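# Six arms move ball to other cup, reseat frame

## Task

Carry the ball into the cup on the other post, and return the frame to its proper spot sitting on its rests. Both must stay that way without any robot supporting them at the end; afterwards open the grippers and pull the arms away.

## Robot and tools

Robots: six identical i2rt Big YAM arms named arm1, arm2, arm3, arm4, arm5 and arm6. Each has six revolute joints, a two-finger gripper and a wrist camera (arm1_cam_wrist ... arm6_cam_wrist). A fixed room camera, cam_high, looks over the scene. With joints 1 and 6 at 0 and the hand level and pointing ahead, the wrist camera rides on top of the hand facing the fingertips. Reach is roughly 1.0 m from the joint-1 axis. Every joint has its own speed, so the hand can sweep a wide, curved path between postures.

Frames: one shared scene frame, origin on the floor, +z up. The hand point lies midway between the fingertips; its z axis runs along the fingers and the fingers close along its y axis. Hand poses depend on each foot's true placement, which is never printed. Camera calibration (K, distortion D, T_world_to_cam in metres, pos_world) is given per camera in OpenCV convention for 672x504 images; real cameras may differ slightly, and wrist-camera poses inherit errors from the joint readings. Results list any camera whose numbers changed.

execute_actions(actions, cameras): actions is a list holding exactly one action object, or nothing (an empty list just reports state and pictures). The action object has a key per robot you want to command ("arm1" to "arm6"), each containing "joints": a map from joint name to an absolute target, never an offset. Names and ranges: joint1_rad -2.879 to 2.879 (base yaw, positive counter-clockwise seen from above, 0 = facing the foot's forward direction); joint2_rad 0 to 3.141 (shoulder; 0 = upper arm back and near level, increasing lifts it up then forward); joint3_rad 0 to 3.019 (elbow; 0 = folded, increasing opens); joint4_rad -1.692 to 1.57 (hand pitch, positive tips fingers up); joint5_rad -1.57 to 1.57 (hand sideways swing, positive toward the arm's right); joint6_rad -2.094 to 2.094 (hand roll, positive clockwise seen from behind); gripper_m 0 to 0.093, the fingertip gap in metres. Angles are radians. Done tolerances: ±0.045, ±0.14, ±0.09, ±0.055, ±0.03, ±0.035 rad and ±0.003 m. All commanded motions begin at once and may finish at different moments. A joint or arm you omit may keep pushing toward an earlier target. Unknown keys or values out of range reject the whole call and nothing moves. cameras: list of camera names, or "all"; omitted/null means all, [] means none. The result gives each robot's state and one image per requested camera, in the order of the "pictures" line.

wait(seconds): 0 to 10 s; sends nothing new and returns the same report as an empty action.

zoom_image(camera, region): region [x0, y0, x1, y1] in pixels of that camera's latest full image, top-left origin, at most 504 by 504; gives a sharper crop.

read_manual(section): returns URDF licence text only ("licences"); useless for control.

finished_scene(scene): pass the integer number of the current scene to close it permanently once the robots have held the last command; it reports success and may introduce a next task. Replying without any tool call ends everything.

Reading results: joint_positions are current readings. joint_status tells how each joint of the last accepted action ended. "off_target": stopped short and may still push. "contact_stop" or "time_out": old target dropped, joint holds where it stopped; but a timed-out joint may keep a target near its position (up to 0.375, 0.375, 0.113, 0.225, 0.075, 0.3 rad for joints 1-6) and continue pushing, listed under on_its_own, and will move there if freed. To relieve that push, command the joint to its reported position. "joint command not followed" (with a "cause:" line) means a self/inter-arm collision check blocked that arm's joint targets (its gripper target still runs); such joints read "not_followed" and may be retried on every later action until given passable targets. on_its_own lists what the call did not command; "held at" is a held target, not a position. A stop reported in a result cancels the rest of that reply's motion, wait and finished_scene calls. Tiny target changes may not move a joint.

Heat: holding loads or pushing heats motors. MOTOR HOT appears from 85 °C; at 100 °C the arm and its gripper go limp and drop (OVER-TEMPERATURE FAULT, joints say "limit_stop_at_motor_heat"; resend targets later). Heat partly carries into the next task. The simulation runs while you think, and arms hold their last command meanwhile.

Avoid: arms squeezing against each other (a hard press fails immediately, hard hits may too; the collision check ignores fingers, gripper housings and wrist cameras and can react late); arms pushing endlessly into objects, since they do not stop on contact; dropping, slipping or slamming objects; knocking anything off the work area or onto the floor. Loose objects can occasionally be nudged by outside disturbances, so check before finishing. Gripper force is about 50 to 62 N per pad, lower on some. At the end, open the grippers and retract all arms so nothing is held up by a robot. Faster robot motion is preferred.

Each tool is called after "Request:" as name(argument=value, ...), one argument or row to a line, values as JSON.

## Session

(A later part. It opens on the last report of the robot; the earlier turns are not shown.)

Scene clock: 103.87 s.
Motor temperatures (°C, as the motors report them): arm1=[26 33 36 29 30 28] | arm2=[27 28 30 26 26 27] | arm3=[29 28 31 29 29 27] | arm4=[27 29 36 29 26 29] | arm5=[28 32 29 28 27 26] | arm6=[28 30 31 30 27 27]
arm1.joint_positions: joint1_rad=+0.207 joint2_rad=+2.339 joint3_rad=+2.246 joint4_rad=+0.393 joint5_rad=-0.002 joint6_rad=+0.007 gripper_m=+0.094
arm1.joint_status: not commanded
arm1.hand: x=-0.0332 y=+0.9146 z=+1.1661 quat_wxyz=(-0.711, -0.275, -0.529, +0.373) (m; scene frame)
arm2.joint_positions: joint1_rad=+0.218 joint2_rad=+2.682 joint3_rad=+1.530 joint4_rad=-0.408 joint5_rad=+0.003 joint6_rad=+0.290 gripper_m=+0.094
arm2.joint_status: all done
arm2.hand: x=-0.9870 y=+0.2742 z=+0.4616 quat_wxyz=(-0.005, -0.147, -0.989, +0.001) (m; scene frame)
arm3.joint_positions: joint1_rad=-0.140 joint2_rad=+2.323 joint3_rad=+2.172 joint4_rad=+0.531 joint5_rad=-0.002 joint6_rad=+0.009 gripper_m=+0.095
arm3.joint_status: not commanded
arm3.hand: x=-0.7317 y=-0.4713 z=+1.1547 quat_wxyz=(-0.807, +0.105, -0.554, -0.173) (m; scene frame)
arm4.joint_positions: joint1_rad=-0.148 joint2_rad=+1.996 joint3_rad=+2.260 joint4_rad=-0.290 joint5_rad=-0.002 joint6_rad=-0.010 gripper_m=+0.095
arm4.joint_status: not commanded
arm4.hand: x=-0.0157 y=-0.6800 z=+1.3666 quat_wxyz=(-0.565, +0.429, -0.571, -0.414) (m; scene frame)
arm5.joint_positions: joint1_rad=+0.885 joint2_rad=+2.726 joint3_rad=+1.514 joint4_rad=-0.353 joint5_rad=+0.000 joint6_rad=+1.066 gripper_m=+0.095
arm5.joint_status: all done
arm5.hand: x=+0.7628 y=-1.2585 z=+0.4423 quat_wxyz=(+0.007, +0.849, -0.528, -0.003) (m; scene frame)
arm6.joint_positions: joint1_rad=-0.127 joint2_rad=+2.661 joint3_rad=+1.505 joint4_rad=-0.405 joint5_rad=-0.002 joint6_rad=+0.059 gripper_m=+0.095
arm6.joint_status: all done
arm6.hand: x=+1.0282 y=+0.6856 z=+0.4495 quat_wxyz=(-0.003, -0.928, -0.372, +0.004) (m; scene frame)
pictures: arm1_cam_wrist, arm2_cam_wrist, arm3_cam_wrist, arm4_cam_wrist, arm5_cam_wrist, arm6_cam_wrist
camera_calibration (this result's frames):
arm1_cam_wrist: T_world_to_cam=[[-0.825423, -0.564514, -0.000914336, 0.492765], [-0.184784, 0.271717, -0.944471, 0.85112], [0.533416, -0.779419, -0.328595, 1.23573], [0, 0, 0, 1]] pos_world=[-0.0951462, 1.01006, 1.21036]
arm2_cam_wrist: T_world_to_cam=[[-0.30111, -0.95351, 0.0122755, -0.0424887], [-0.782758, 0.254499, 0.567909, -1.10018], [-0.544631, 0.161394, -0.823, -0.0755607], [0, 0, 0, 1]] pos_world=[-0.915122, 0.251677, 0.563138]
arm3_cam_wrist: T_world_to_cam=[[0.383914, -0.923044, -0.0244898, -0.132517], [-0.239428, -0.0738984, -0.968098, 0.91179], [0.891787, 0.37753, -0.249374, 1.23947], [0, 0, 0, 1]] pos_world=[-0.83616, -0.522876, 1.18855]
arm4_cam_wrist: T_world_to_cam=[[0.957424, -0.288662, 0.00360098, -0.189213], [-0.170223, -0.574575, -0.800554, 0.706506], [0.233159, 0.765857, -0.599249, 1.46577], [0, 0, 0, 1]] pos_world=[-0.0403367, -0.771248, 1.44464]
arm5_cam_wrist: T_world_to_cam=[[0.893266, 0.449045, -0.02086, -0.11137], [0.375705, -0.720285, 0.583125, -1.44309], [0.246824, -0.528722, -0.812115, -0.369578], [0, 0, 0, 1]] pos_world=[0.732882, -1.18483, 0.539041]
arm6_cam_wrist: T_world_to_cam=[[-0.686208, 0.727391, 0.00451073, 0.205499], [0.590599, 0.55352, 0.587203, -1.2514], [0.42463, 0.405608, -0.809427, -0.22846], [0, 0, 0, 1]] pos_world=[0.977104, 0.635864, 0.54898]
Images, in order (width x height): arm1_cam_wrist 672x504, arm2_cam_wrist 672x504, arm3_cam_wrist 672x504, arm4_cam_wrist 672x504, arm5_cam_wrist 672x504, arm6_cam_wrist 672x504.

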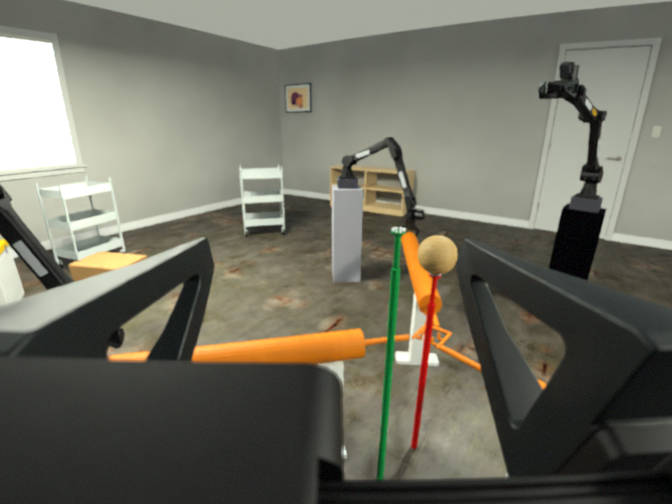

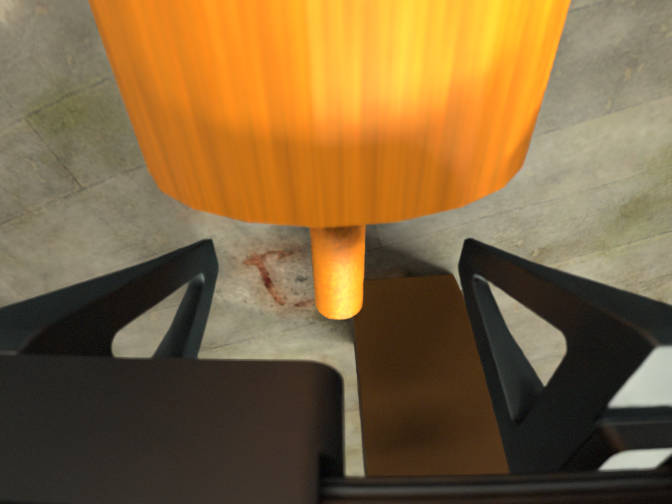

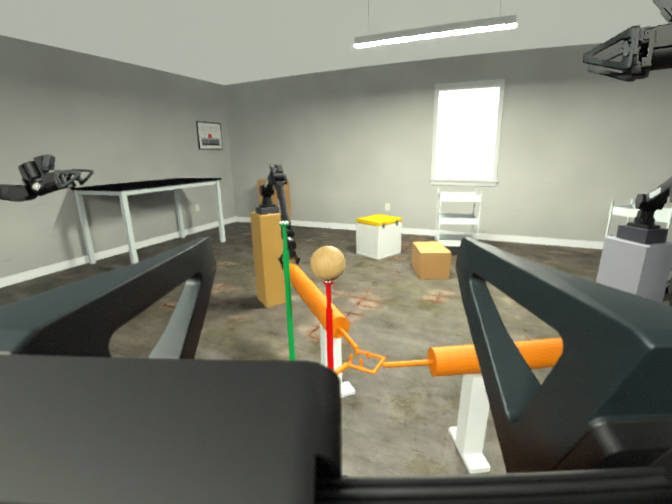

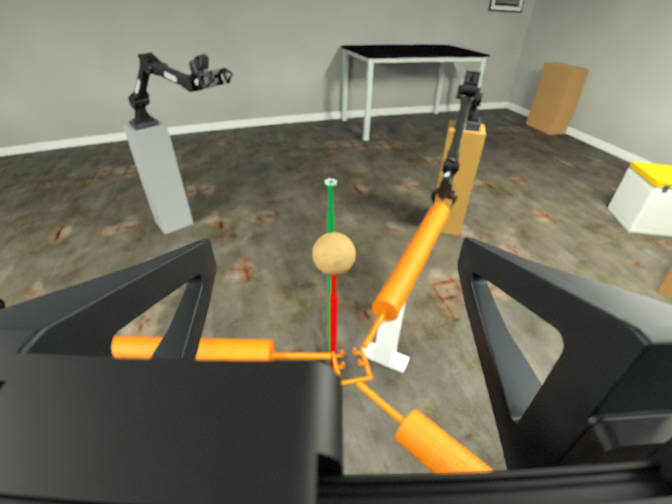

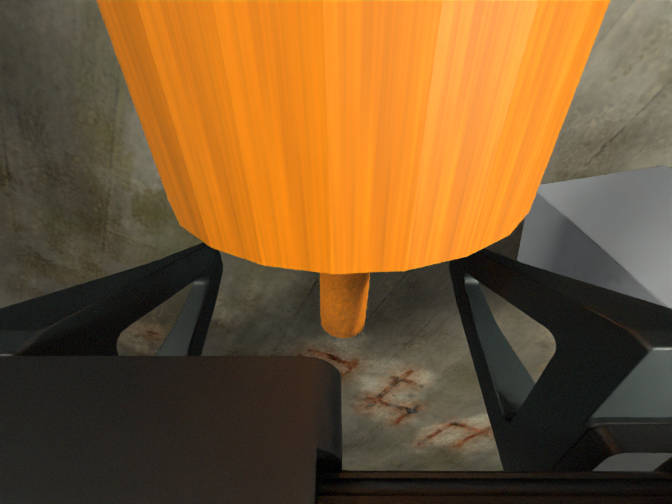

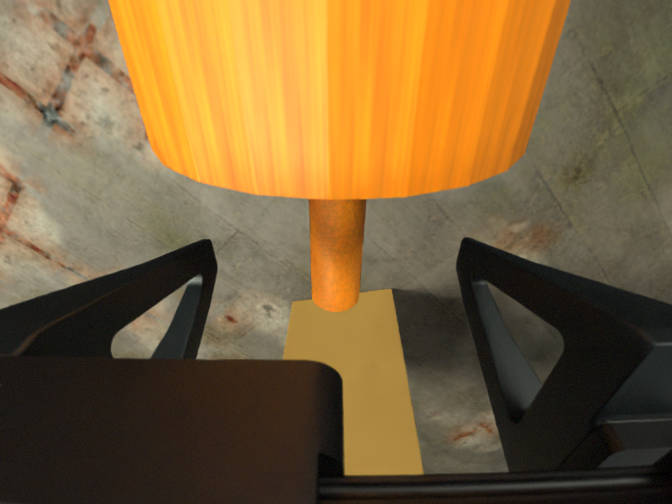

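Request:
execute_actions(
  actions=[
    {"arm2":{"joints":{"joint2_rad":2.72}},"arm6":{"joints":{"joint2_rad":2.668}},"arm5":{"joints":{"joint1_rad":0.912,"joint2_rad":2.722,"joint6_rad":1.105}}},
  ],
  cameras=["arm2_cam_wrist","arm5_cam_wrist","arm6_cam_wrist"],
)

Request:
execute_actions(
  actions=[
    {"arm2":{"joints":{"gripper_m":0}},"arm6":{"joints":{"gripper_m":0}},"arm5":{"joints":{"gripper_m":0}}},
  ],
  cameras=["arm2_cam_wrist","arm5_cam_wrist","arm6_cam_wrist"],
)

Scene clock: 111.67 s.
Motor temperatures (°C, as the motors report them): arm1=[26 34 37 29 30 28] | arm2=[27 28 30 26 26 27] | arm3=[29 29 32 29 29 27] | arm4=[27 30 36 29 26 29] | arm5=[28 32 28 28 27 26] | arm6=[28 30 30 30 27 27]
arm1.joint_positions: joint1_rad=+0.207 joint2_rad=+2.339 joint3_rad=+2.246 joint4_rad=+0.393 joint5_rad=-0.002 joint6_rad=+0.007 gripper_m=+0.094
arm1.joint_status: not commanded
arm1.hand: x=-0.0332 y=+0.9146 z=+1.1661 quat_wxyz=(-0.711, -0.275, -0.529, +0.373) (m; scene frame)
arm2.joint_positions: joint1_rad=+0.218 joint2_rad=+2.682 joint3_rad=+1.530 joint4_rad=-0.408 joint5_rad=+0.003 joint6_rad=+0.290 gripper_m=+0.094
arm2.joint_status: all done
arm2.hand: x=-0.9870 y=+0.2742 z=+0.4616 quat_wxyz=(-0.005, -0.147, -0.989, +0.001) (m; scene frame)
arm3.joint_positions: joint1_rad=-0.140 joint2_rad=+2.323 joint3_rad=+2.172 joint4_rad=+0.531 joint5_rad=-0.002 joint6_rad=+0.009 gripper_m=+0.095
arm3.joint_status: not commanded
arm3.hand: x=-0.7317 y=-0.4713 z=+1.1547 quat_wxyz=(-0.807, +0.105, -0.554, -0.173) (m; scene frame)
arm4.joint_positions: joint1_rad=-0.148 joint2_rad=+1.996 joint3_rad=+2.260 joint4_rad=-0.290 joint5_rad=-0.002 joint6_rad=-0.010 gripper_m=+0.095
arm4.joint_status: not commanded
arm4.hand: x=-0.0157 y=-0.6800 z=+1.3666 quat_wxyz=(-0.565, +0.429, -0.571, -0.414) (m; scene frame)
arm5.joint_positions: joint1_rad=+0.908 joint2_rad=+2.726 joint3_rad=+1.514 joint4_rad=-0.353 joint5_rad=+0.000 joint6_rad=+1.090 gripper_m=+0.095
arm5.joint_status: all done
arm5.hand: x=+0.7623 y=-1.2706 z=+0.4424 quat_wxyz=(+0.007, +0.849, -0.528, -0.003) (m; scene frame)
arm6.joint_positions: joint1_rad=-0.127 joint2_rad=+2.661 joint3_rad=+1.505 joint4_rad=-0.405 joint5_rad=-0.002 joint6_rad=+0.059 gripper_m=+0.095
arm6.joint_status: all done
arm6.hand: x=+1.0282 y=+0.6856 z=+0.4495 quat_wxyz=(-0.003, -0.928, -0.372, +0.004) (m; scene frame)
pictures: arm2_cam_wrist, arm5_cam_wrist, arm6_cam_wrist
camera_calibration (this result's frames):
arm2_cam_wrist: T_world_to_cam=[[-0.30111, -0.95351, 0.0122755, -0.0424887], [-0.782758, 0.254499, 0.567909, -1.10018], [-0.544631, 0.161394, -0.823, -0.0755607], [0, 0, 0, 1]] pos_world=[-0.915122, 0.251677, 0.563138]
arm5_cam_wrist: T_world_to_cam=[[0.893607, 0.448362, -0.0209208, -0.106632], [0.375158, -0.720496, 0.583217, -1.45163], [0.246419, -0.529016, -0.812047, -0.375894], [0, 0, 0, 1]] pos_world=[0.732507, -1.19694, 0.539143]
arm6_cam_wrist: T_world_to_cam=[[-0.686208, 0.727391, 0.00451073, 0.205499], [0.590599, 0.55352, 0.587203, -1.2514], [0.42463, 0.405608, -0.809427, -0.22846], [0, 0, 0, 1]] pos_world=[0.977104, 0.635864, 0.54898]
Images, in order (width x height): arm2_cam_wrist 672x504, arm5_cam_wrist 672x504, arm6_cam_wrist 672x504.

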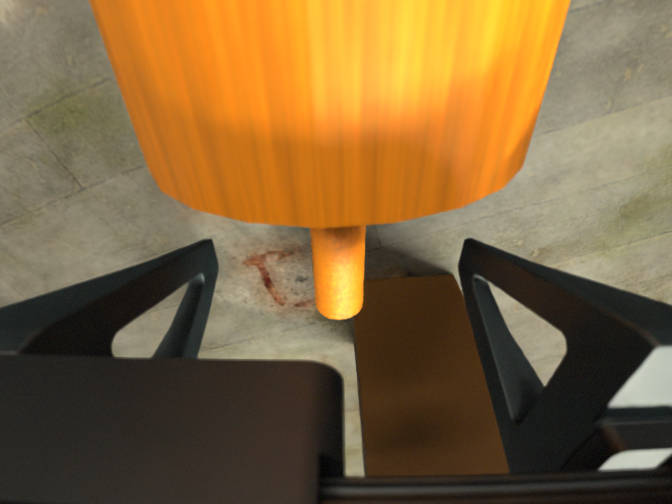

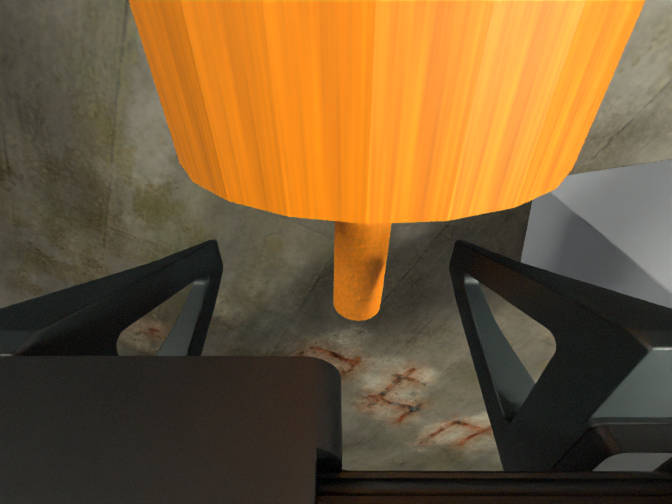

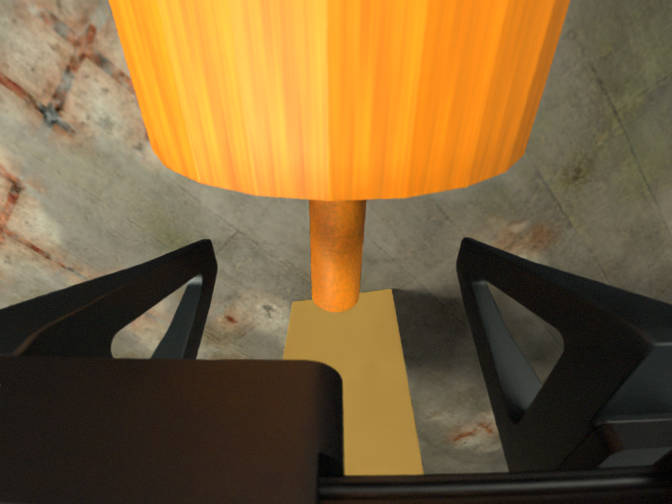

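Scene clock: 112.40 s.
Motor temperatures (°C, as the motors report them): arm1=[26 34 37 29 30 28] | arm2=[27 28 30 26 26 27] | arm3=[29 29 32 29 29 27] | arm4=[27 30 36 29 26 29] | arm5=[28 32 28 28 27 26] | arm6=[28 30 30 30 27 27]
arm1.joint_positions: joint1_rad=+0.207 joint2_rad=+2.339 joint3_rad=+2.246 joint4_rad=+0.393 joint5_rad=-0.002 joint6_rad=+0.007 gripper_m=+0.094
arm1.joint_status: not commanded
arm1.hand: x=-0.0332 y=+0.9146 z=+1.1661 quat_wxyz=(-0.711, -0.275, -0.529, +0.373) (m; scene frame)
arm2.joint_positions: joint1_rad=+0.219 joint2_rad=+2.683 joint3_rad=+1.530 joint4_rad=-0.408 joint5_rad=-0.001 joint6_rad=+0.288 gripper_m=+0.019
arm2.joint_status: gripper_m off_target (ended at +0.019, target +0.000)
arm2.hand: x=-0.9871 y=+0.2755 z=+0.4614 quat_wxyz=(-0.005, -0.145, -0.989, -0.001) (m; scene frame)
arm3.joint_positions: joint1_rad=-0.140 joint2_rad=+2.323 joint3_rad=+2.172 joint4_rad=+0.531 joint5_rad=-0.002 joint6_rad=+0.009 gripper_m=+0.095
arm3.joint_status: not commanded
arm3.hand: x=-0.7317 y=-0.4713 z=+1.1547 quat_wxyz=(-0.807, +0.105, -0.554, -0.173) (m; scene frame)
arm4.joint_positions: joint1_rad=-0.148 joint2_rad=+1.996 joint3_rad=+2.260 joint4_rad=-0.290 joint5_rad=-0.002 joint6_rad=-0.010 gripper_m=+0.095
arm4.joint_status: not commanded
arm4.hand: x=-0.0157 y=-0.6800 z=+1.3666 quat_wxyz=(-0.565, +0.429, -0.571, -0.414) (m; scene frame)
arm5.joint_positions: joint1_rad=+0.907 joint2_rad=+2.727 joint3_rad=+1.510 joint4_rad=-0.355 joint5_rad=+0.006 joint6_rad=+1.095 gripper_m=+0.019
arm5.joint_status: gripper_m off_target (ended at +0.019, target +0.000)
arm5.hand: x=+0.7656 y=-1.2693 z=+0.4415 quat_wxyz=(+0.003, +0.848, -0.531, -0.002) (m; scene frame)
arm6.joint_positions: joint1_rad=-0.127 joint2_rad=+2.661 joint3_rad=+1.505 joint4_rad=-0.403 joint5_rad=-0.008 joint6_rad=+0.058 gripper_m=+0.018
arm6.joint_status: gripper_m off_target (ended at +0.018, target +0.000)
arm6.hand: x=+1.0288 y=+0.6845 z=+0.4495 quat_wxyz=(-0.006, -0.928, -0.372, +0.004) (m; scene frame)
pictures: arm2_cam_wrist, arm5_cam_wrist, arm6_cam_wrist
camera_calibration (this result's frames):
arm2_cam_wrist: T_world_to_cam=[[-0.298526, -0.954362, 0.00864775, -0.0368287], [-0.783448, 0.250219, 0.568858, -1.1004], [-0.54506, 0.163044, -0.822391, -0.0771404], [0, 0, 0, 1]] pos_world=[-0.915149, 0.252771, 0.562851]
arm5_cam_wrist: T_world_to_cam=[[0.89644, 0.442998, -0.0121705, -0.12301], [0.366651, -0.725961, 0.581849, -1.4512], [0.248922, -0.526055, -0.813206, -0.374417], [0, 0, 0, 1]] pos_world=[0.735557, -1.19599, 0.538406]
arm6_cam_wrist: T_world_to_cam=[[-0.686816, 0.726831, -0.00129364, 0.21033], [0.588294, 0.556949, 0.586275, -1.25073], [0.426843, 0.401901, -0.810111, -0.227706], [0, 0, 0, 1]] pos_world=[0.977449, 0.635234, 0.549076]
Images, in order (width x height): arm2_cam_wrist 672x504, arm5_cam_wrist 672x504, arm6_cam_wrist 672x504.

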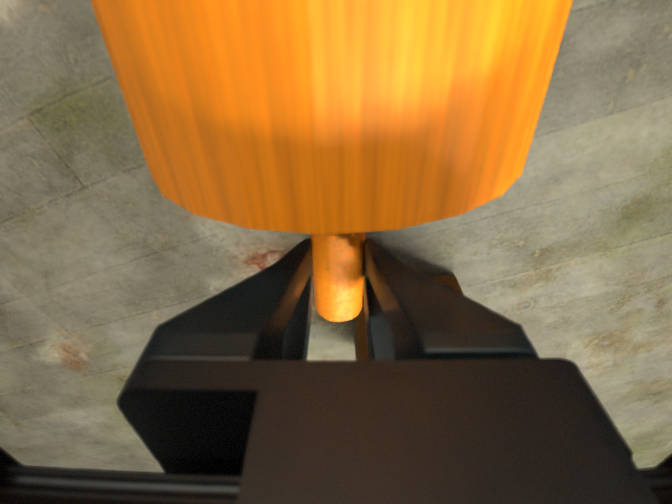

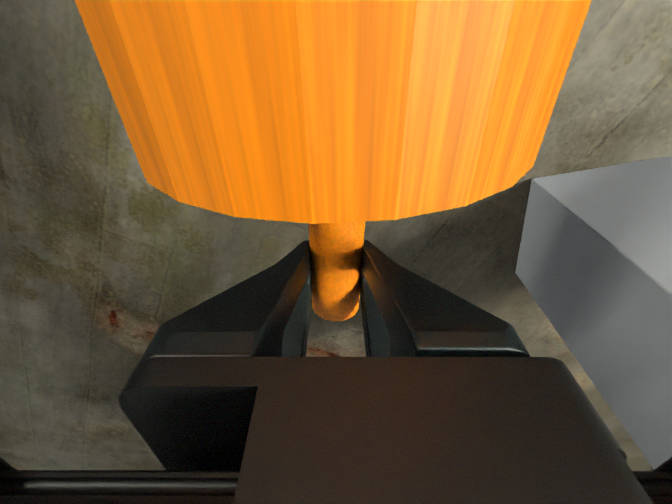

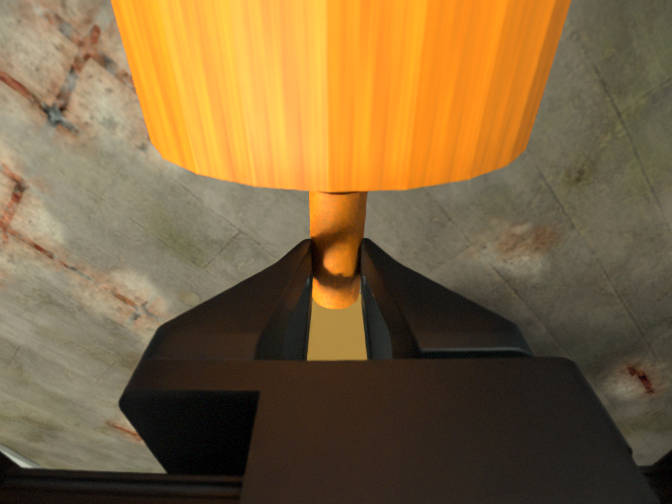

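Request:
execute_actions(
  actions=[
    {"arm2":{"joints":{"gripper_m":0.045,"joint2_rad":2.74}},"arm6":{"joints":{"gripper_m":0.045,"joint2_rad":2.70,"joint4_rad":-0.38}},"arm5":{"joints":{"gripper_m":0.045,"joint2_rad":2.755}}},
  ],
  cameras=["arm2_cam_wrist","arm5_cam_wrist","arm6_cam_wrist"],
)

Scene clock: 117.03 s.
Motor temperatures (°C, as the motors report them): arm1=[26 34 37 29 30 28] | arm2=[27 28 30 26 26 27] | arm3=[29 29 32 29 29 27] | arm4=[27 30 36 29 26 29] | arm5=[28 32 28 28 27 26] | arm6=[28 30 30 30 27 27]
arm1.joint_positions: joint1_rad=+0.207 joint2_rad=+2.339 joint3_rad=+2.246 joint4_rad=+0.393 joint5_rad=-0.002 joint6_rad=+0.007 gripper_m=+0.094
arm1.joint_status: not commanded
arm1.hand: x=-0.0332 y=+0.9146 z=+1.1661 quat_wxyz=(-0.711, -0.275, -0.529, +0.373) (m; scene frame)
arm2.joint_positions: joint1_rad=+0.219 joint2_rad=+2.709 joint3_rad=+1.530 joint4_rad=-0.408 joint5_rad=-0.001 joint6_rad=+0.288 gripper_m=+0.045
arm2.joint_status: all done
arm2.hand: x=-1.0000 y=+0.2755 z=+0.4479 quat_wxyz=(+0.008, -0.145, -0.989, +0.001) (m; scene frame)
arm3.joint_positions: joint1_rad=-0.140 joint2_rad=+2.323 joint3_rad=+2.172 joint4_rad=+0.531 joint5_rad=-0.002 joint6_rad=+0.009 gripper_m=+0.095
arm3.joint_status: not commanded
arm3.hand: x=-0.7317 y=-0.4713 z=+1.1547 quat_wxyz=(-0.807, +0.105, -0.554, -0.173) (m; scene frame)
arm4.joint_positions: joint1_rad=-0.148 joint2_rad=+1.996 joint3_rad=+2.260 joint4_rad=-0.290 joint5_rad=-0.002 joint6_rad=-0.010 gripper_m=+0.095
arm4.joint_status: not commanded
arm4.hand: x=-0.0157 y=-0.6800 z=+1.3666 quat_wxyz=(-0.565, +0.429, -0.571, -0.414) (m; scene frame)
arm5.joint_positions: joint1_rad=+0.907 joint2_rad=+2.755 joint3_rad=+1.511 joint4_rad=-0.355 joint5_rad=+0.003 joint6_rad=+1.095 gripper_m=+0.045
arm5.joint_status: all done
arm5.hand: x=+0.7797 y=-1.2705 z=+0.4274 quat_wxyz=(-0.003, +0.848, -0.531, +0.011) (m; scene frame)
arm6.joint_positions: joint1_rad=-0.127 joint2_rad=+2.695 joint3_rad=+1.505 joint4_rad=-0.389 joint5_rad=-0.004 joint6_rad=+0.058 gripper_m=+0.045
arm6.joint_status: all done
arm6.hand: x=+1.0371 y=+0.6947 z=+0.4319 quat_wxyz=(+0.000, -0.928, -0.372, -0.004) (m; scene frame)
pictures: arm2_cam_wrist, arm5_cam_wrist, arm6_cam_wrist
camera_calibration (this result's frames):
arm2_cam_wrist: T_world_to_cam=[[-0.298222, -0.954357, 0.0162996, -0.0436358], [-0.768425, 0.250181, 0.58901, -1.09678], [-0.566204, 0.163131, -0.807961, -0.12288], [0, 0, 0, 1]] pos_world=[-0.925382, 0.252795, 0.547443]
arm5_cam_wrist: T_world_to_cam=[[0.896359, 0.443199, 0.0107396, -0.14478], [0.35071, -0.723705, 0.594351, -1.43909], [0.271188, -0.528986, -0.804134, -0.414969], [0, 0, 0, 1]] pos_world=[0.747015, -1.19683, 0.523191]
arm6_cam_wrist: T_world_to_cam=[[-0.686545, 0.727078, 0.00379452, 0.205949], [0.582142, 0.546547, 0.601994, -1.24419], [0.435623, 0.415505, -0.798491, -0.273172], [0, 0, 0, 1]] pos_world=[0.984688, 0.643771, 0.530088]
Images, in order (width x height): arm2_cam_wrist 672x504, arm5_cam_wrist 672x504, arm6_cam_wrist 672x504.

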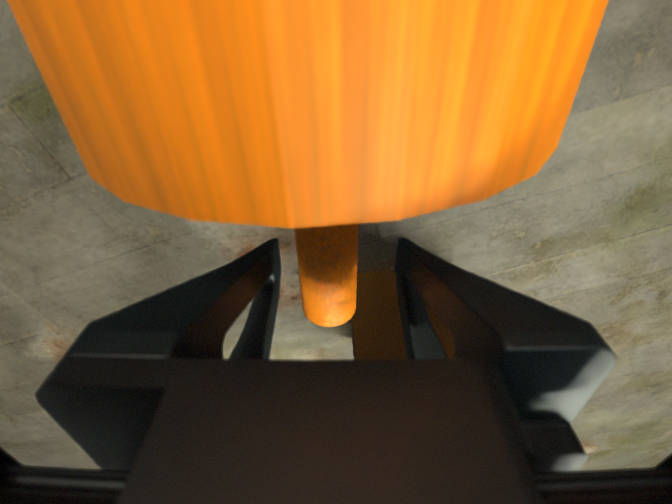

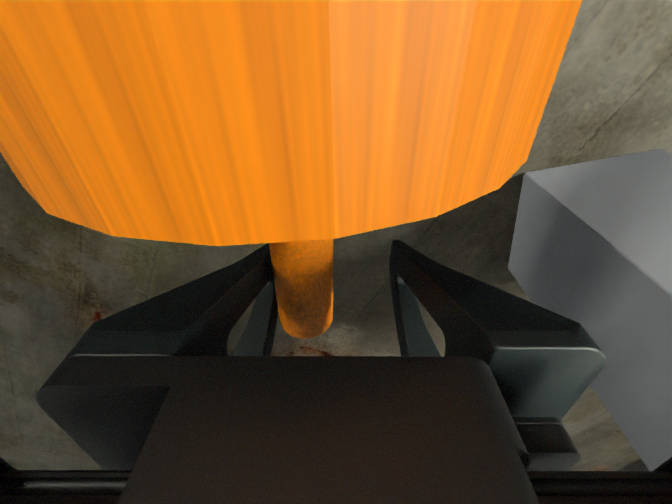

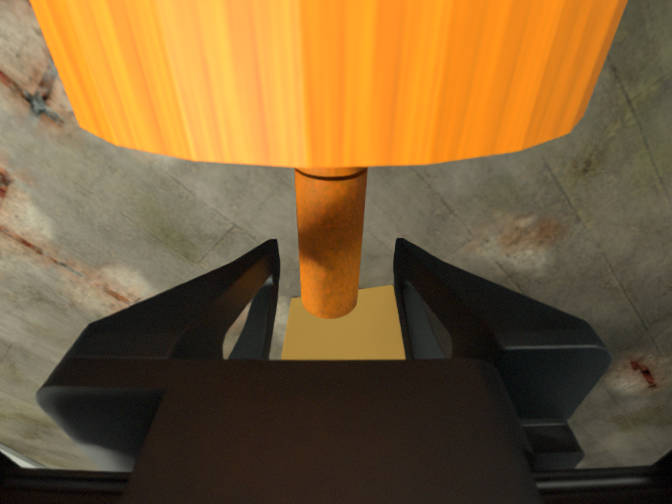

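Request:
execute_actions(
  actions=[
    {"arm2":{"joints":{"joint1_rad":0.23}},"arm6":{"joints":{"joint4_rad":-0.35}},"arm5":{"joints":{"joint4_rad":-0.315}}},
  ],
  cameras=[],
)

Request:
execute_actions(
  actions=[
    {"arm2":{"joints":{"gripper_m":0}},"arm6":{"joints":{"gripper_m":0}},"arm5":{"joints":{"gripper_m":0}}},
  ],
  cameras=["arm2_cam_wrist","arm5_cam_wrist","arm6_cam_wrist"],
)

Request:
execute_actions(
  actions=[
    {"arm2":{"joints":{"joint2_rad":2.45,"joint3_rad":1.395,"joint4_rad":-0.485}},"arm6":{"joints":{"joint2_rad":2.435,"joint3_rad":1.408,"joint4_rad":-0.49}},"arm5":{"joints":{"joint2_rad":2.48,"joint3_rad":1.386,"joint4_rad":-0.423}}},
  ],
)

Scene clock: 127.37 s.
Motor temperatures (°C, as the motors report them): arm1=[26 35 37 29 30 28] | arm2=[27 28 30 26 26 27] | arm3=[29 30 32 29 29 27] | arm4=[27 30 37 29 26 29] | arm5=[28 33 28 28 27 26] | arm6=[28 31 30 30 27 27]
arm1.joint_positions: joint1_rad=+0.207 joint2_rad=+2.339 joint3_rad=+2.246 joint4_rad=+0.393 joint5_rad=-0.002 joint6_rad=+0.007 gripper_m=+0.094
arm1.joint_status: not commanded
arm1.hand: x=-0.0332 y=+0.9146 z=+1.1661 quat_wxyz=(-0.711, -0.275, -0.529, +0.373) (m; scene frame)
arm2.joint_positions: joint1_rad=+0.222 joint2_rad=+2.709 joint3_rad=+1.530 joint4_rad=-0.408 joint5_rad=-0.001 joint6_rad=+0.288 gripper_m=+0.045
arm2.joint_status: all done
arm2.hand: x=-1.0000 y=+0.2770 z=+0.4479 quat_wxyz=(+0.008, -0.144, -0.990, +0.001) (m; scene frame)
arm3.joint_positions: joint1_rad=-0.140 joint2_rad=+2.323 joint3_rad=+2.172 joint4_rad=+0.531 joint5_rad=-0.002 joint6_rad=+0.009 gripper_m=+0.095
arm3.joint_status: not commanded
arm3.hand: x=-0.7317 y=-0.4713 z=+1.1547 quat_wxyz=(-0.807, +0.105, -0.554, -0.173) (m; scene frame)
arm4.joint_positions: joint1_rad=-0.148 joint2_rad=+1.996 joint3_rad=+2.260 joint4_rad=-0.290 joint5_rad=-0.002 joint6_rad=-0.010 gripper_m=+0.095
arm4.joint_status: not commanded
arm4.hand: x=-0.0157 y=-0.6800 z=+1.3666 quat_wxyz=(-0.565, +0.429, -0.571, -0.414) (m; scene frame)
arm5.joint_positions: joint1_rad=+0.907 joint2_rad=+2.755 joint3_rad=+1.511 joint4_rad=-0.332 joint5_rad=+0.003 joint6_rad=+1.095 gripper_m=+0.045
arm5.joint_status: all done
arm5.hand: x=+0.7740 y=-1.2703 z=+0.4273 quat_wxyz=(+0.003, +0.848, -0.531, +0.001) (m; scene frame)
arm6.joint_positions: joint1_rad=-0.127 joint2_rad=+2.695 joint3_rad=+1.505 joint4_rad=-0.360 joint5_rad=-0.004 joint6_rad=+0.058 gripper_m=+0.045
arm6.joint_status: all done
arm6.hand: x=+1.0322 y=+0.6895 z=+0.4320 quat_wxyz=(-0.006, -0.928, -0.372, +0.009) (m; scene frame)
pictures: none
No camera images: the call's "cameras" was empty. Leave "cameras" out to get every camera's image.

Scene clock: 128.03 s.
Motor temperatures (°C, as the motors report them): arm1=[26 35 37 29 30 28] | arm2=[27 28 30 26 26 27] | arm3=[29 30 32 29 29 27] | arm4=[27 30 37 29 26 29] | arm5=[28 33 28 28 27 26] | arm6=[28 31 30 30 27 27]
arm1.joint_positions: joint1_rad=+0.207 joint2_rad=+2.339 joint3_rad=+2.246 joint4_rad=+0.393 joint5_rad=-0.002 joint6_rad=+0.007 gripper_m=+0.094
arm1.joint_status: not commanded
arm1.hand: x=-0.0332 y=+0.9146 z=+1.1661 quat_wxyz=(-0.711, -0.275, -0.529, +0.373) (m; scene frame)
arm2.joint_positions: joint1_rad=+0.222 joint2_rad=+2.709 joint3_rad=+1.530 joint4_rad=-0.408 joint5_rad=+0.000 joint6_rad=+0.283 gripper_m=+0.019
arm2.joint_status: gripper_m off_target (ended at +0.019, target +0.000)
arm2.hand: x=-1.0000 y=+0.2768 z=+0.4479 quat_wxyz=(+0.008, -0.142, -0.990, +0.001) (m; scene frame)
arm3.joint_positions: joint1_rad=-0.140 joint2_rad=+2.323 joint3_rad=+2.172 joint4_rad=+0.531 joint5_rad=-0.002 joint6_rad=+0.009 gripper_m=+0.095
arm3.joint_status: not commanded
arm3.hand: x=-0.7317 y=-0.4713 z=+1.1547 quat_wxyz=(-0.807, +0.105, -0.554, -0.173) (m; scene frame)
arm4.joint_positions: joint1_rad=-0.148 joint2_rad=+1.996 joint3_rad=+2.260 joint4_rad=-0.290 joint5_rad=-0.002 joint6_rad=-0.010 gripper_m=+0.095
arm4.joint_status: not commanded
arm4.hand: x=-0.0157 y=-0.6800 z=+1.3666 quat_wxyz=(-0.565, +0.429, -0.571, -0.414) (m; scene frame)
arm5.joint_positions: joint1_rad=+0.908 joint2_rad=+2.755 joint3_rad=+1.512 joint4_rad=-0.325 joint5_rad=-0.001 joint6_rad=+1.099 gripper_m=+0.019
arm5.joint_status: gripper_m off_target (ended at +0.019, target +0.000)
arm5.hand: x=+0.7717 y=-1.2711 z=+0.4275 quat_wxyz=(+0.007, +0.847, -0.532, -0.002) (m; scene frame)
arm6.joint_positions: joint1_rad=-0.127 joint2_rad=+2.695 joint3_rad=+1.505 joint4_rad=-0.359 joint5_rad=-0.002 joint6_rad=+0.066 gripper_m=+0.019
arm6.joint_status: gripper_m off_target (ended at +0.019, target +0.000)
arm6.hand: x=+1.0318 y=+0.6899 z=+0.4318 quat_wxyz=(-0.005, -0.929, -0.369, +0.009) (m; scene frame)
pictures: arm2_cam_wrist, arm5_cam_wrist, arm6_cam_wrist
camera_calibration (this result's frames):
arm2_cam_wrist: T_world_to_cam=[[-0.290921, -0.956597, 0.0169549, -0.0347667], [-0.770313, 0.244705, 0.588844, -1.0974], [-0.567435, 0.158247, -0.808069, -0.122922], [0, 0, 0, 1]] pos_world=[-0.925206, 0.254734, 0.547457]
arm5_cam_wrist: T_world_to_cam=[[0.897891, 0.439834, -0.0183837, -0.130301], [0.366265, -0.723235, 0.585474, -1.44443], [0.244216, -0.532426, -0.810482, -0.393908], [0, 0, 0, 1]] pos_world=[0.74224, -1.19708, 0.524026]
arm6_cam_wrist: T_world_to_cam=[[-0.680882, 0.732382, 0.00402348, 0.19621], [0.599118, 0.553812, 0.57823, -1.25066], [0.421257, 0.396117, -0.815864, -0.23329], [0, 0, 0, 1]] pos_world=[0.981161, 0.641336, 0.532045]
Images, in order (width x height): arm2_cam_wrist 672x504, arm5_cam_wrist 672x504, arm6_cam_wrist 672x504.

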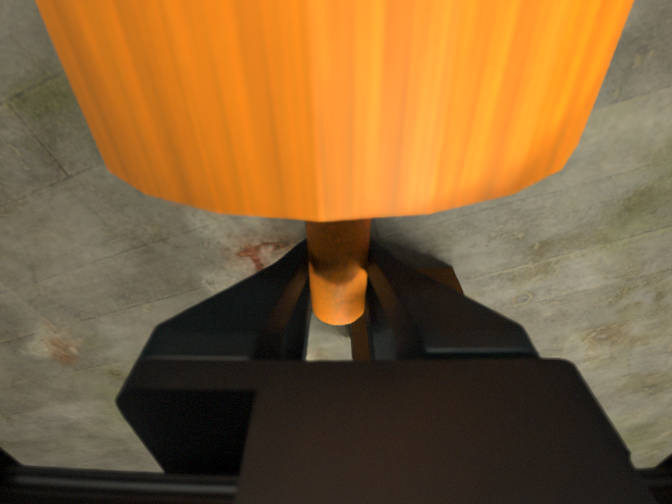

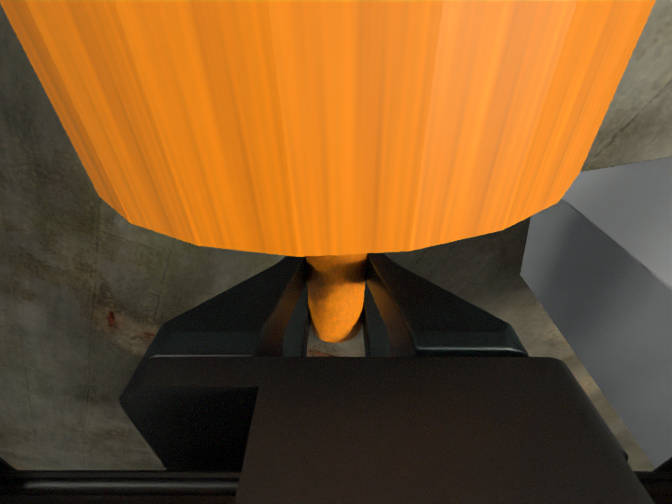

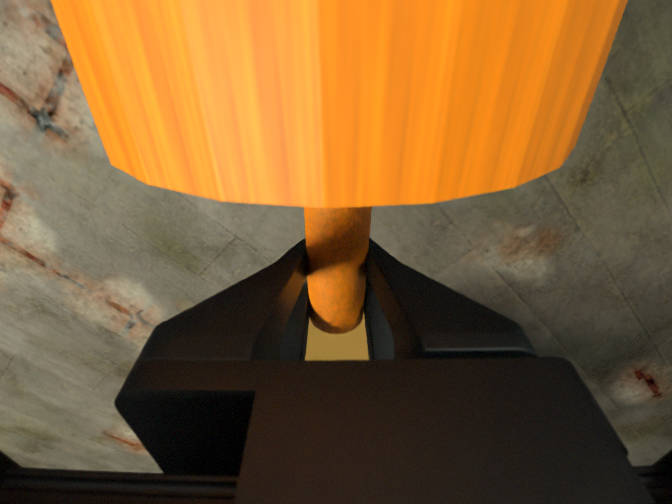

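Scene clock: 129.17 s.
Motor temperatures (°C, as the motors report them): arm1=[26 35 37 29 30 28] | arm2=[27 28 30 26 26 27] | arm3=[29 30 32 29 29 27] | arm4=[27 30 37 29 26 29] | arm5=[28 33 28 28 27 26] | arm6=[28 31 30 30 27 27]
arm1.joint_positions: joint1_rad=+0.207 joint2_rad=+2.339 joint3_rad=+2.246 joint4_rad=+0.393 joint5_rad=-0.002 joint6_rad=+0.007 gripper_m=+0.094
arm1.joint_status: not commanded
arm1.hand: x=-0.0332 y=+0.9146 z=+1.1661 quat_wxyz=(-0.711, -0.275, -0.529, +0.373) (m; scene frame)
arm2.joint_positions: joint1_rad=+0.224 joint2_rad=+2.488 joint3_rad=+1.380 joint4_rad=-0.486 joint5_rad=+0.001 joint6_rad=+0.282 gripper_m=+0.019
arm2.joint_status: all done
arm2.hand: x=-1.0074 y=+0.2780 z=+0.5382 quat_wxyz=(+0.011, -0.139, -0.990, +0.003) (m; scene frame)
arm3.joint_positions: joint1_rad=-0.140 joint2_rad=+2.323 joint3_rad=+2.172 joint4_rad=+0.531 joint5_rad=-0.002 joint6_rad=+0.009 gripper_m=+0.095
arm3.joint_status: not commanded
arm3.hand: x=-0.7317 y=-0.4713 z=+1.1547 quat_wxyz=(-0.807, +0.105, -0.554, -0.173) (m; scene frame)
arm4.joint_positions: joint1_rad=-0.148 joint2_rad=+1.996 joint3_rad=+2.260 joint4_rad=-0.290 joint5_rad=-0.002 joint6_rad=-0.010 gripper_m=+0.095
arm4.joint_status: not commanded
arm4.hand: x=-0.0157 y=-0.6800 z=+1.3666 quat_wxyz=(-0.565, +0.429, -0.571, -0.414) (m; scene frame)
arm5.joint_positions: joint1_rad=+0.910 joint2_rad=+2.516 joint3_rad=+1.375 joint4_rad=-0.420 joint5_rad=+0.007 joint6_rad=+1.106 gripper_m=+0.019
arm5.joint_status: all done
arm5.hand: x=+0.7636 y=-1.2701 z=+0.5293 quat_wxyz=(+0.006, +0.845, -0.534, -0.007) (m; scene frame)
arm6.joint_positions: joint1_rad=-0.137 joint2_rad=+2.476 joint3_rad=+1.401 joint4_rad=-0.490 joint5_rad=-0.002 joint6_rad=+0.063 gripper_m=+0.019
arm6.joint_status: all done
arm6.hand: x=+1.0249 y=+0.6903 z=+0.5284 quat_wxyz=(-0.002, -0.931, -0.366, +0.002) (m; scene frame)
pictures: arm1_cam_wrist, arm2_cam_wrist, arm3_cam_wrist, arm4_cam_wrist, arm5_cam_wrist, arm6_cam_wrist, cam_high
camera_calibration (this result's frames):
arm1_cam_wrist: T_world_to_cam=[[-0.825423, -0.564514, -0.000914336, 0.492765], [-0.184784, 0.271717, -0.944471, 0.85112], [0.533416, -0.779419, -0.328595, 1.23573], [0, 0, 0, 1]] pos_world=[-0.0951462, 1.01006, 1.21036]
arm2_cam_wrist: T_world_to_cam=[[-0.286739, -0.957787, 0.0205944, -0.0347136], [-0.766825, 0.242349, 0.594345, -1.15545], [-0.574247, 0.154629, -0.803946, -0.0624297], [0, 0, 0, 1]] pos_world=[-0.931831, 0.256427, 0.63726]
arm3_cam_wrist: T_world_to_cam=[[0.383914, -0.923044, -0.0244898, -0.132517], [-0.239428, -0.0738984, -0.968098, 0.91179], [0.891787, 0.37753, -0.249374, 1.23947], [0, 0, 0, 1]] pos_world=[-0.83616, -0.522876, 1.18855]
arm4_cam_wrist: T_world_to_cam=[[0.957424, -0.288662, 0.00360098, -0.189213], [-0.170223, -0.574575, -0.800554, 0.706506], [0.233159, 0.765857, -0.599249, 1.46577], [0, 0, 0, 1]] pos_world=[-0.0403367, -0.771248, 1.44464]
arm5_cam_wrist: T_world_to_cam=[[0.899641, 0.436057, -0.0223711, -0.125631], [0.367855, -0.729338, 0.576844, -1.50473], [0.235221, -0.527181, -0.816548, -0.292155], [0, 0, 0, 1]] pos_world=[0.735265, -1.19669, 0.626623]
arm6_cam_wrist: T_world_to_cam=[[-0.675893, 0.736986, 0.00445727, 0.182372], [0.596, 0.543017, 0.591537, -1.29898], [0.433534, 0.402472, -0.806266, -0.173738], [0, 0, 0, 1]] pos_world=[0.97278, 0.64089, 0.627504]
Images, in order (width x height): arm1_cam_wrist 672x504, arm2_cam_wrist 672x504, arm3_cam_wrist 672x504, arm4_cam_wrist 672x504, arm5_cam_wrist 672x504, arm6_cam_wrist 672x504, cam_high 672x504.

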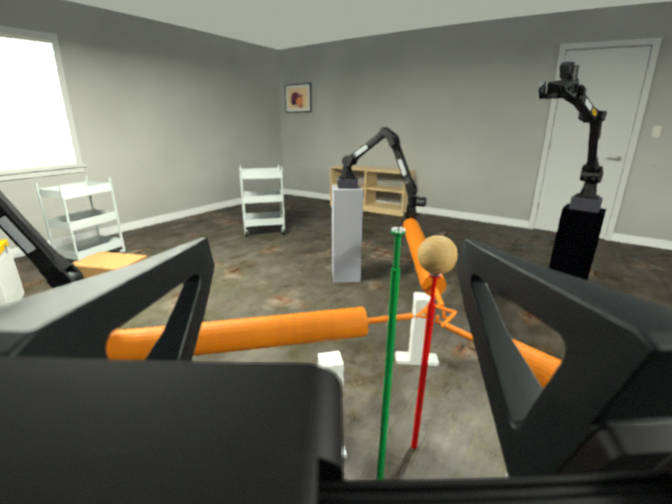

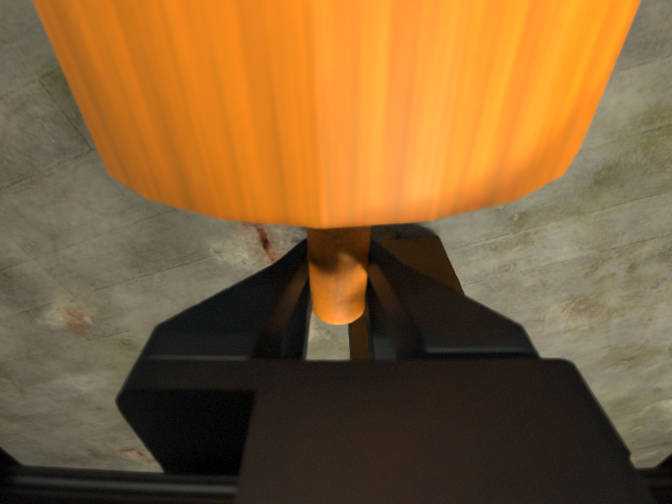

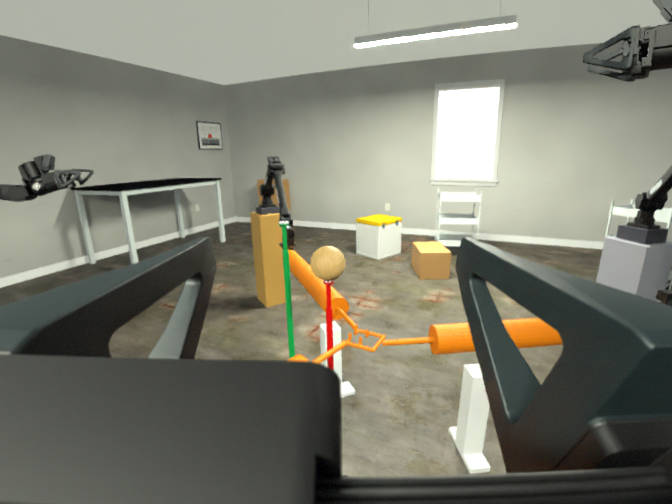

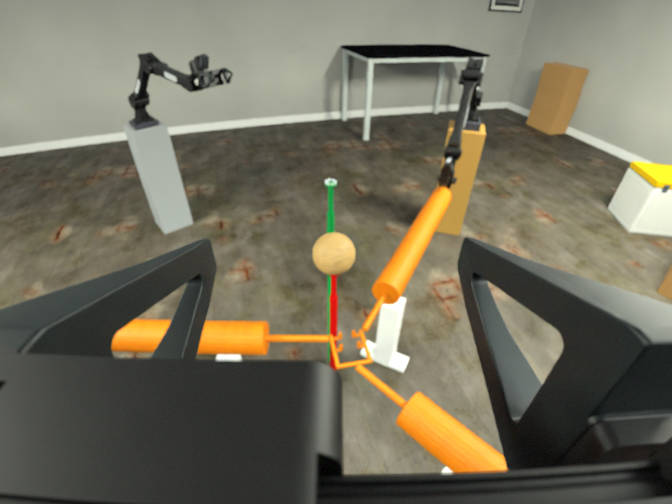

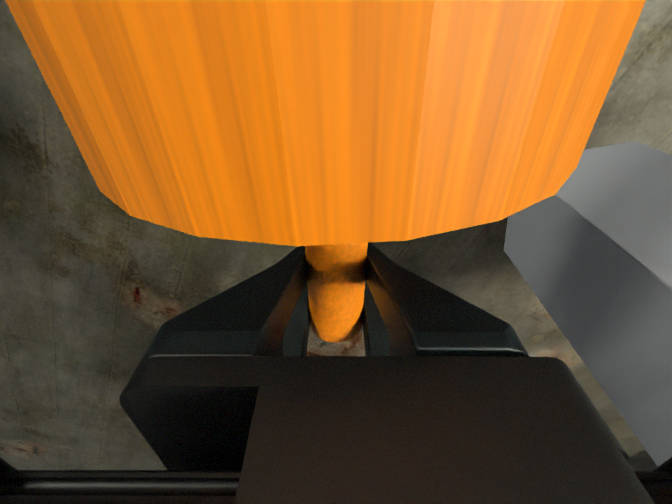

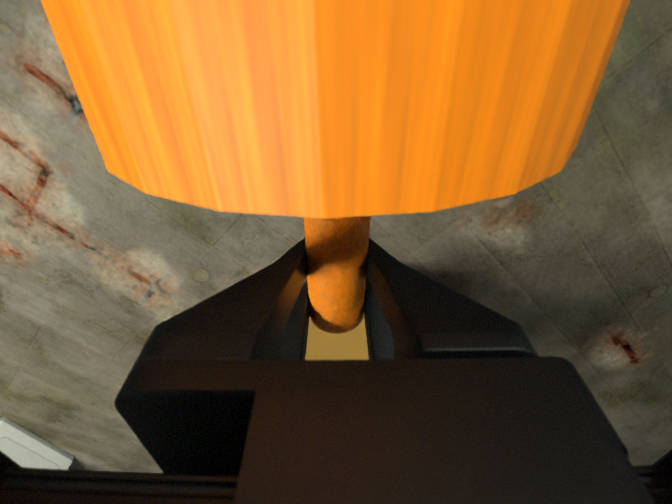

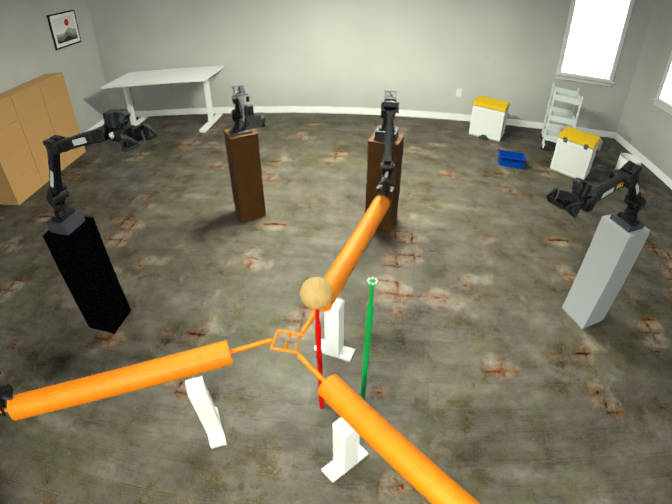

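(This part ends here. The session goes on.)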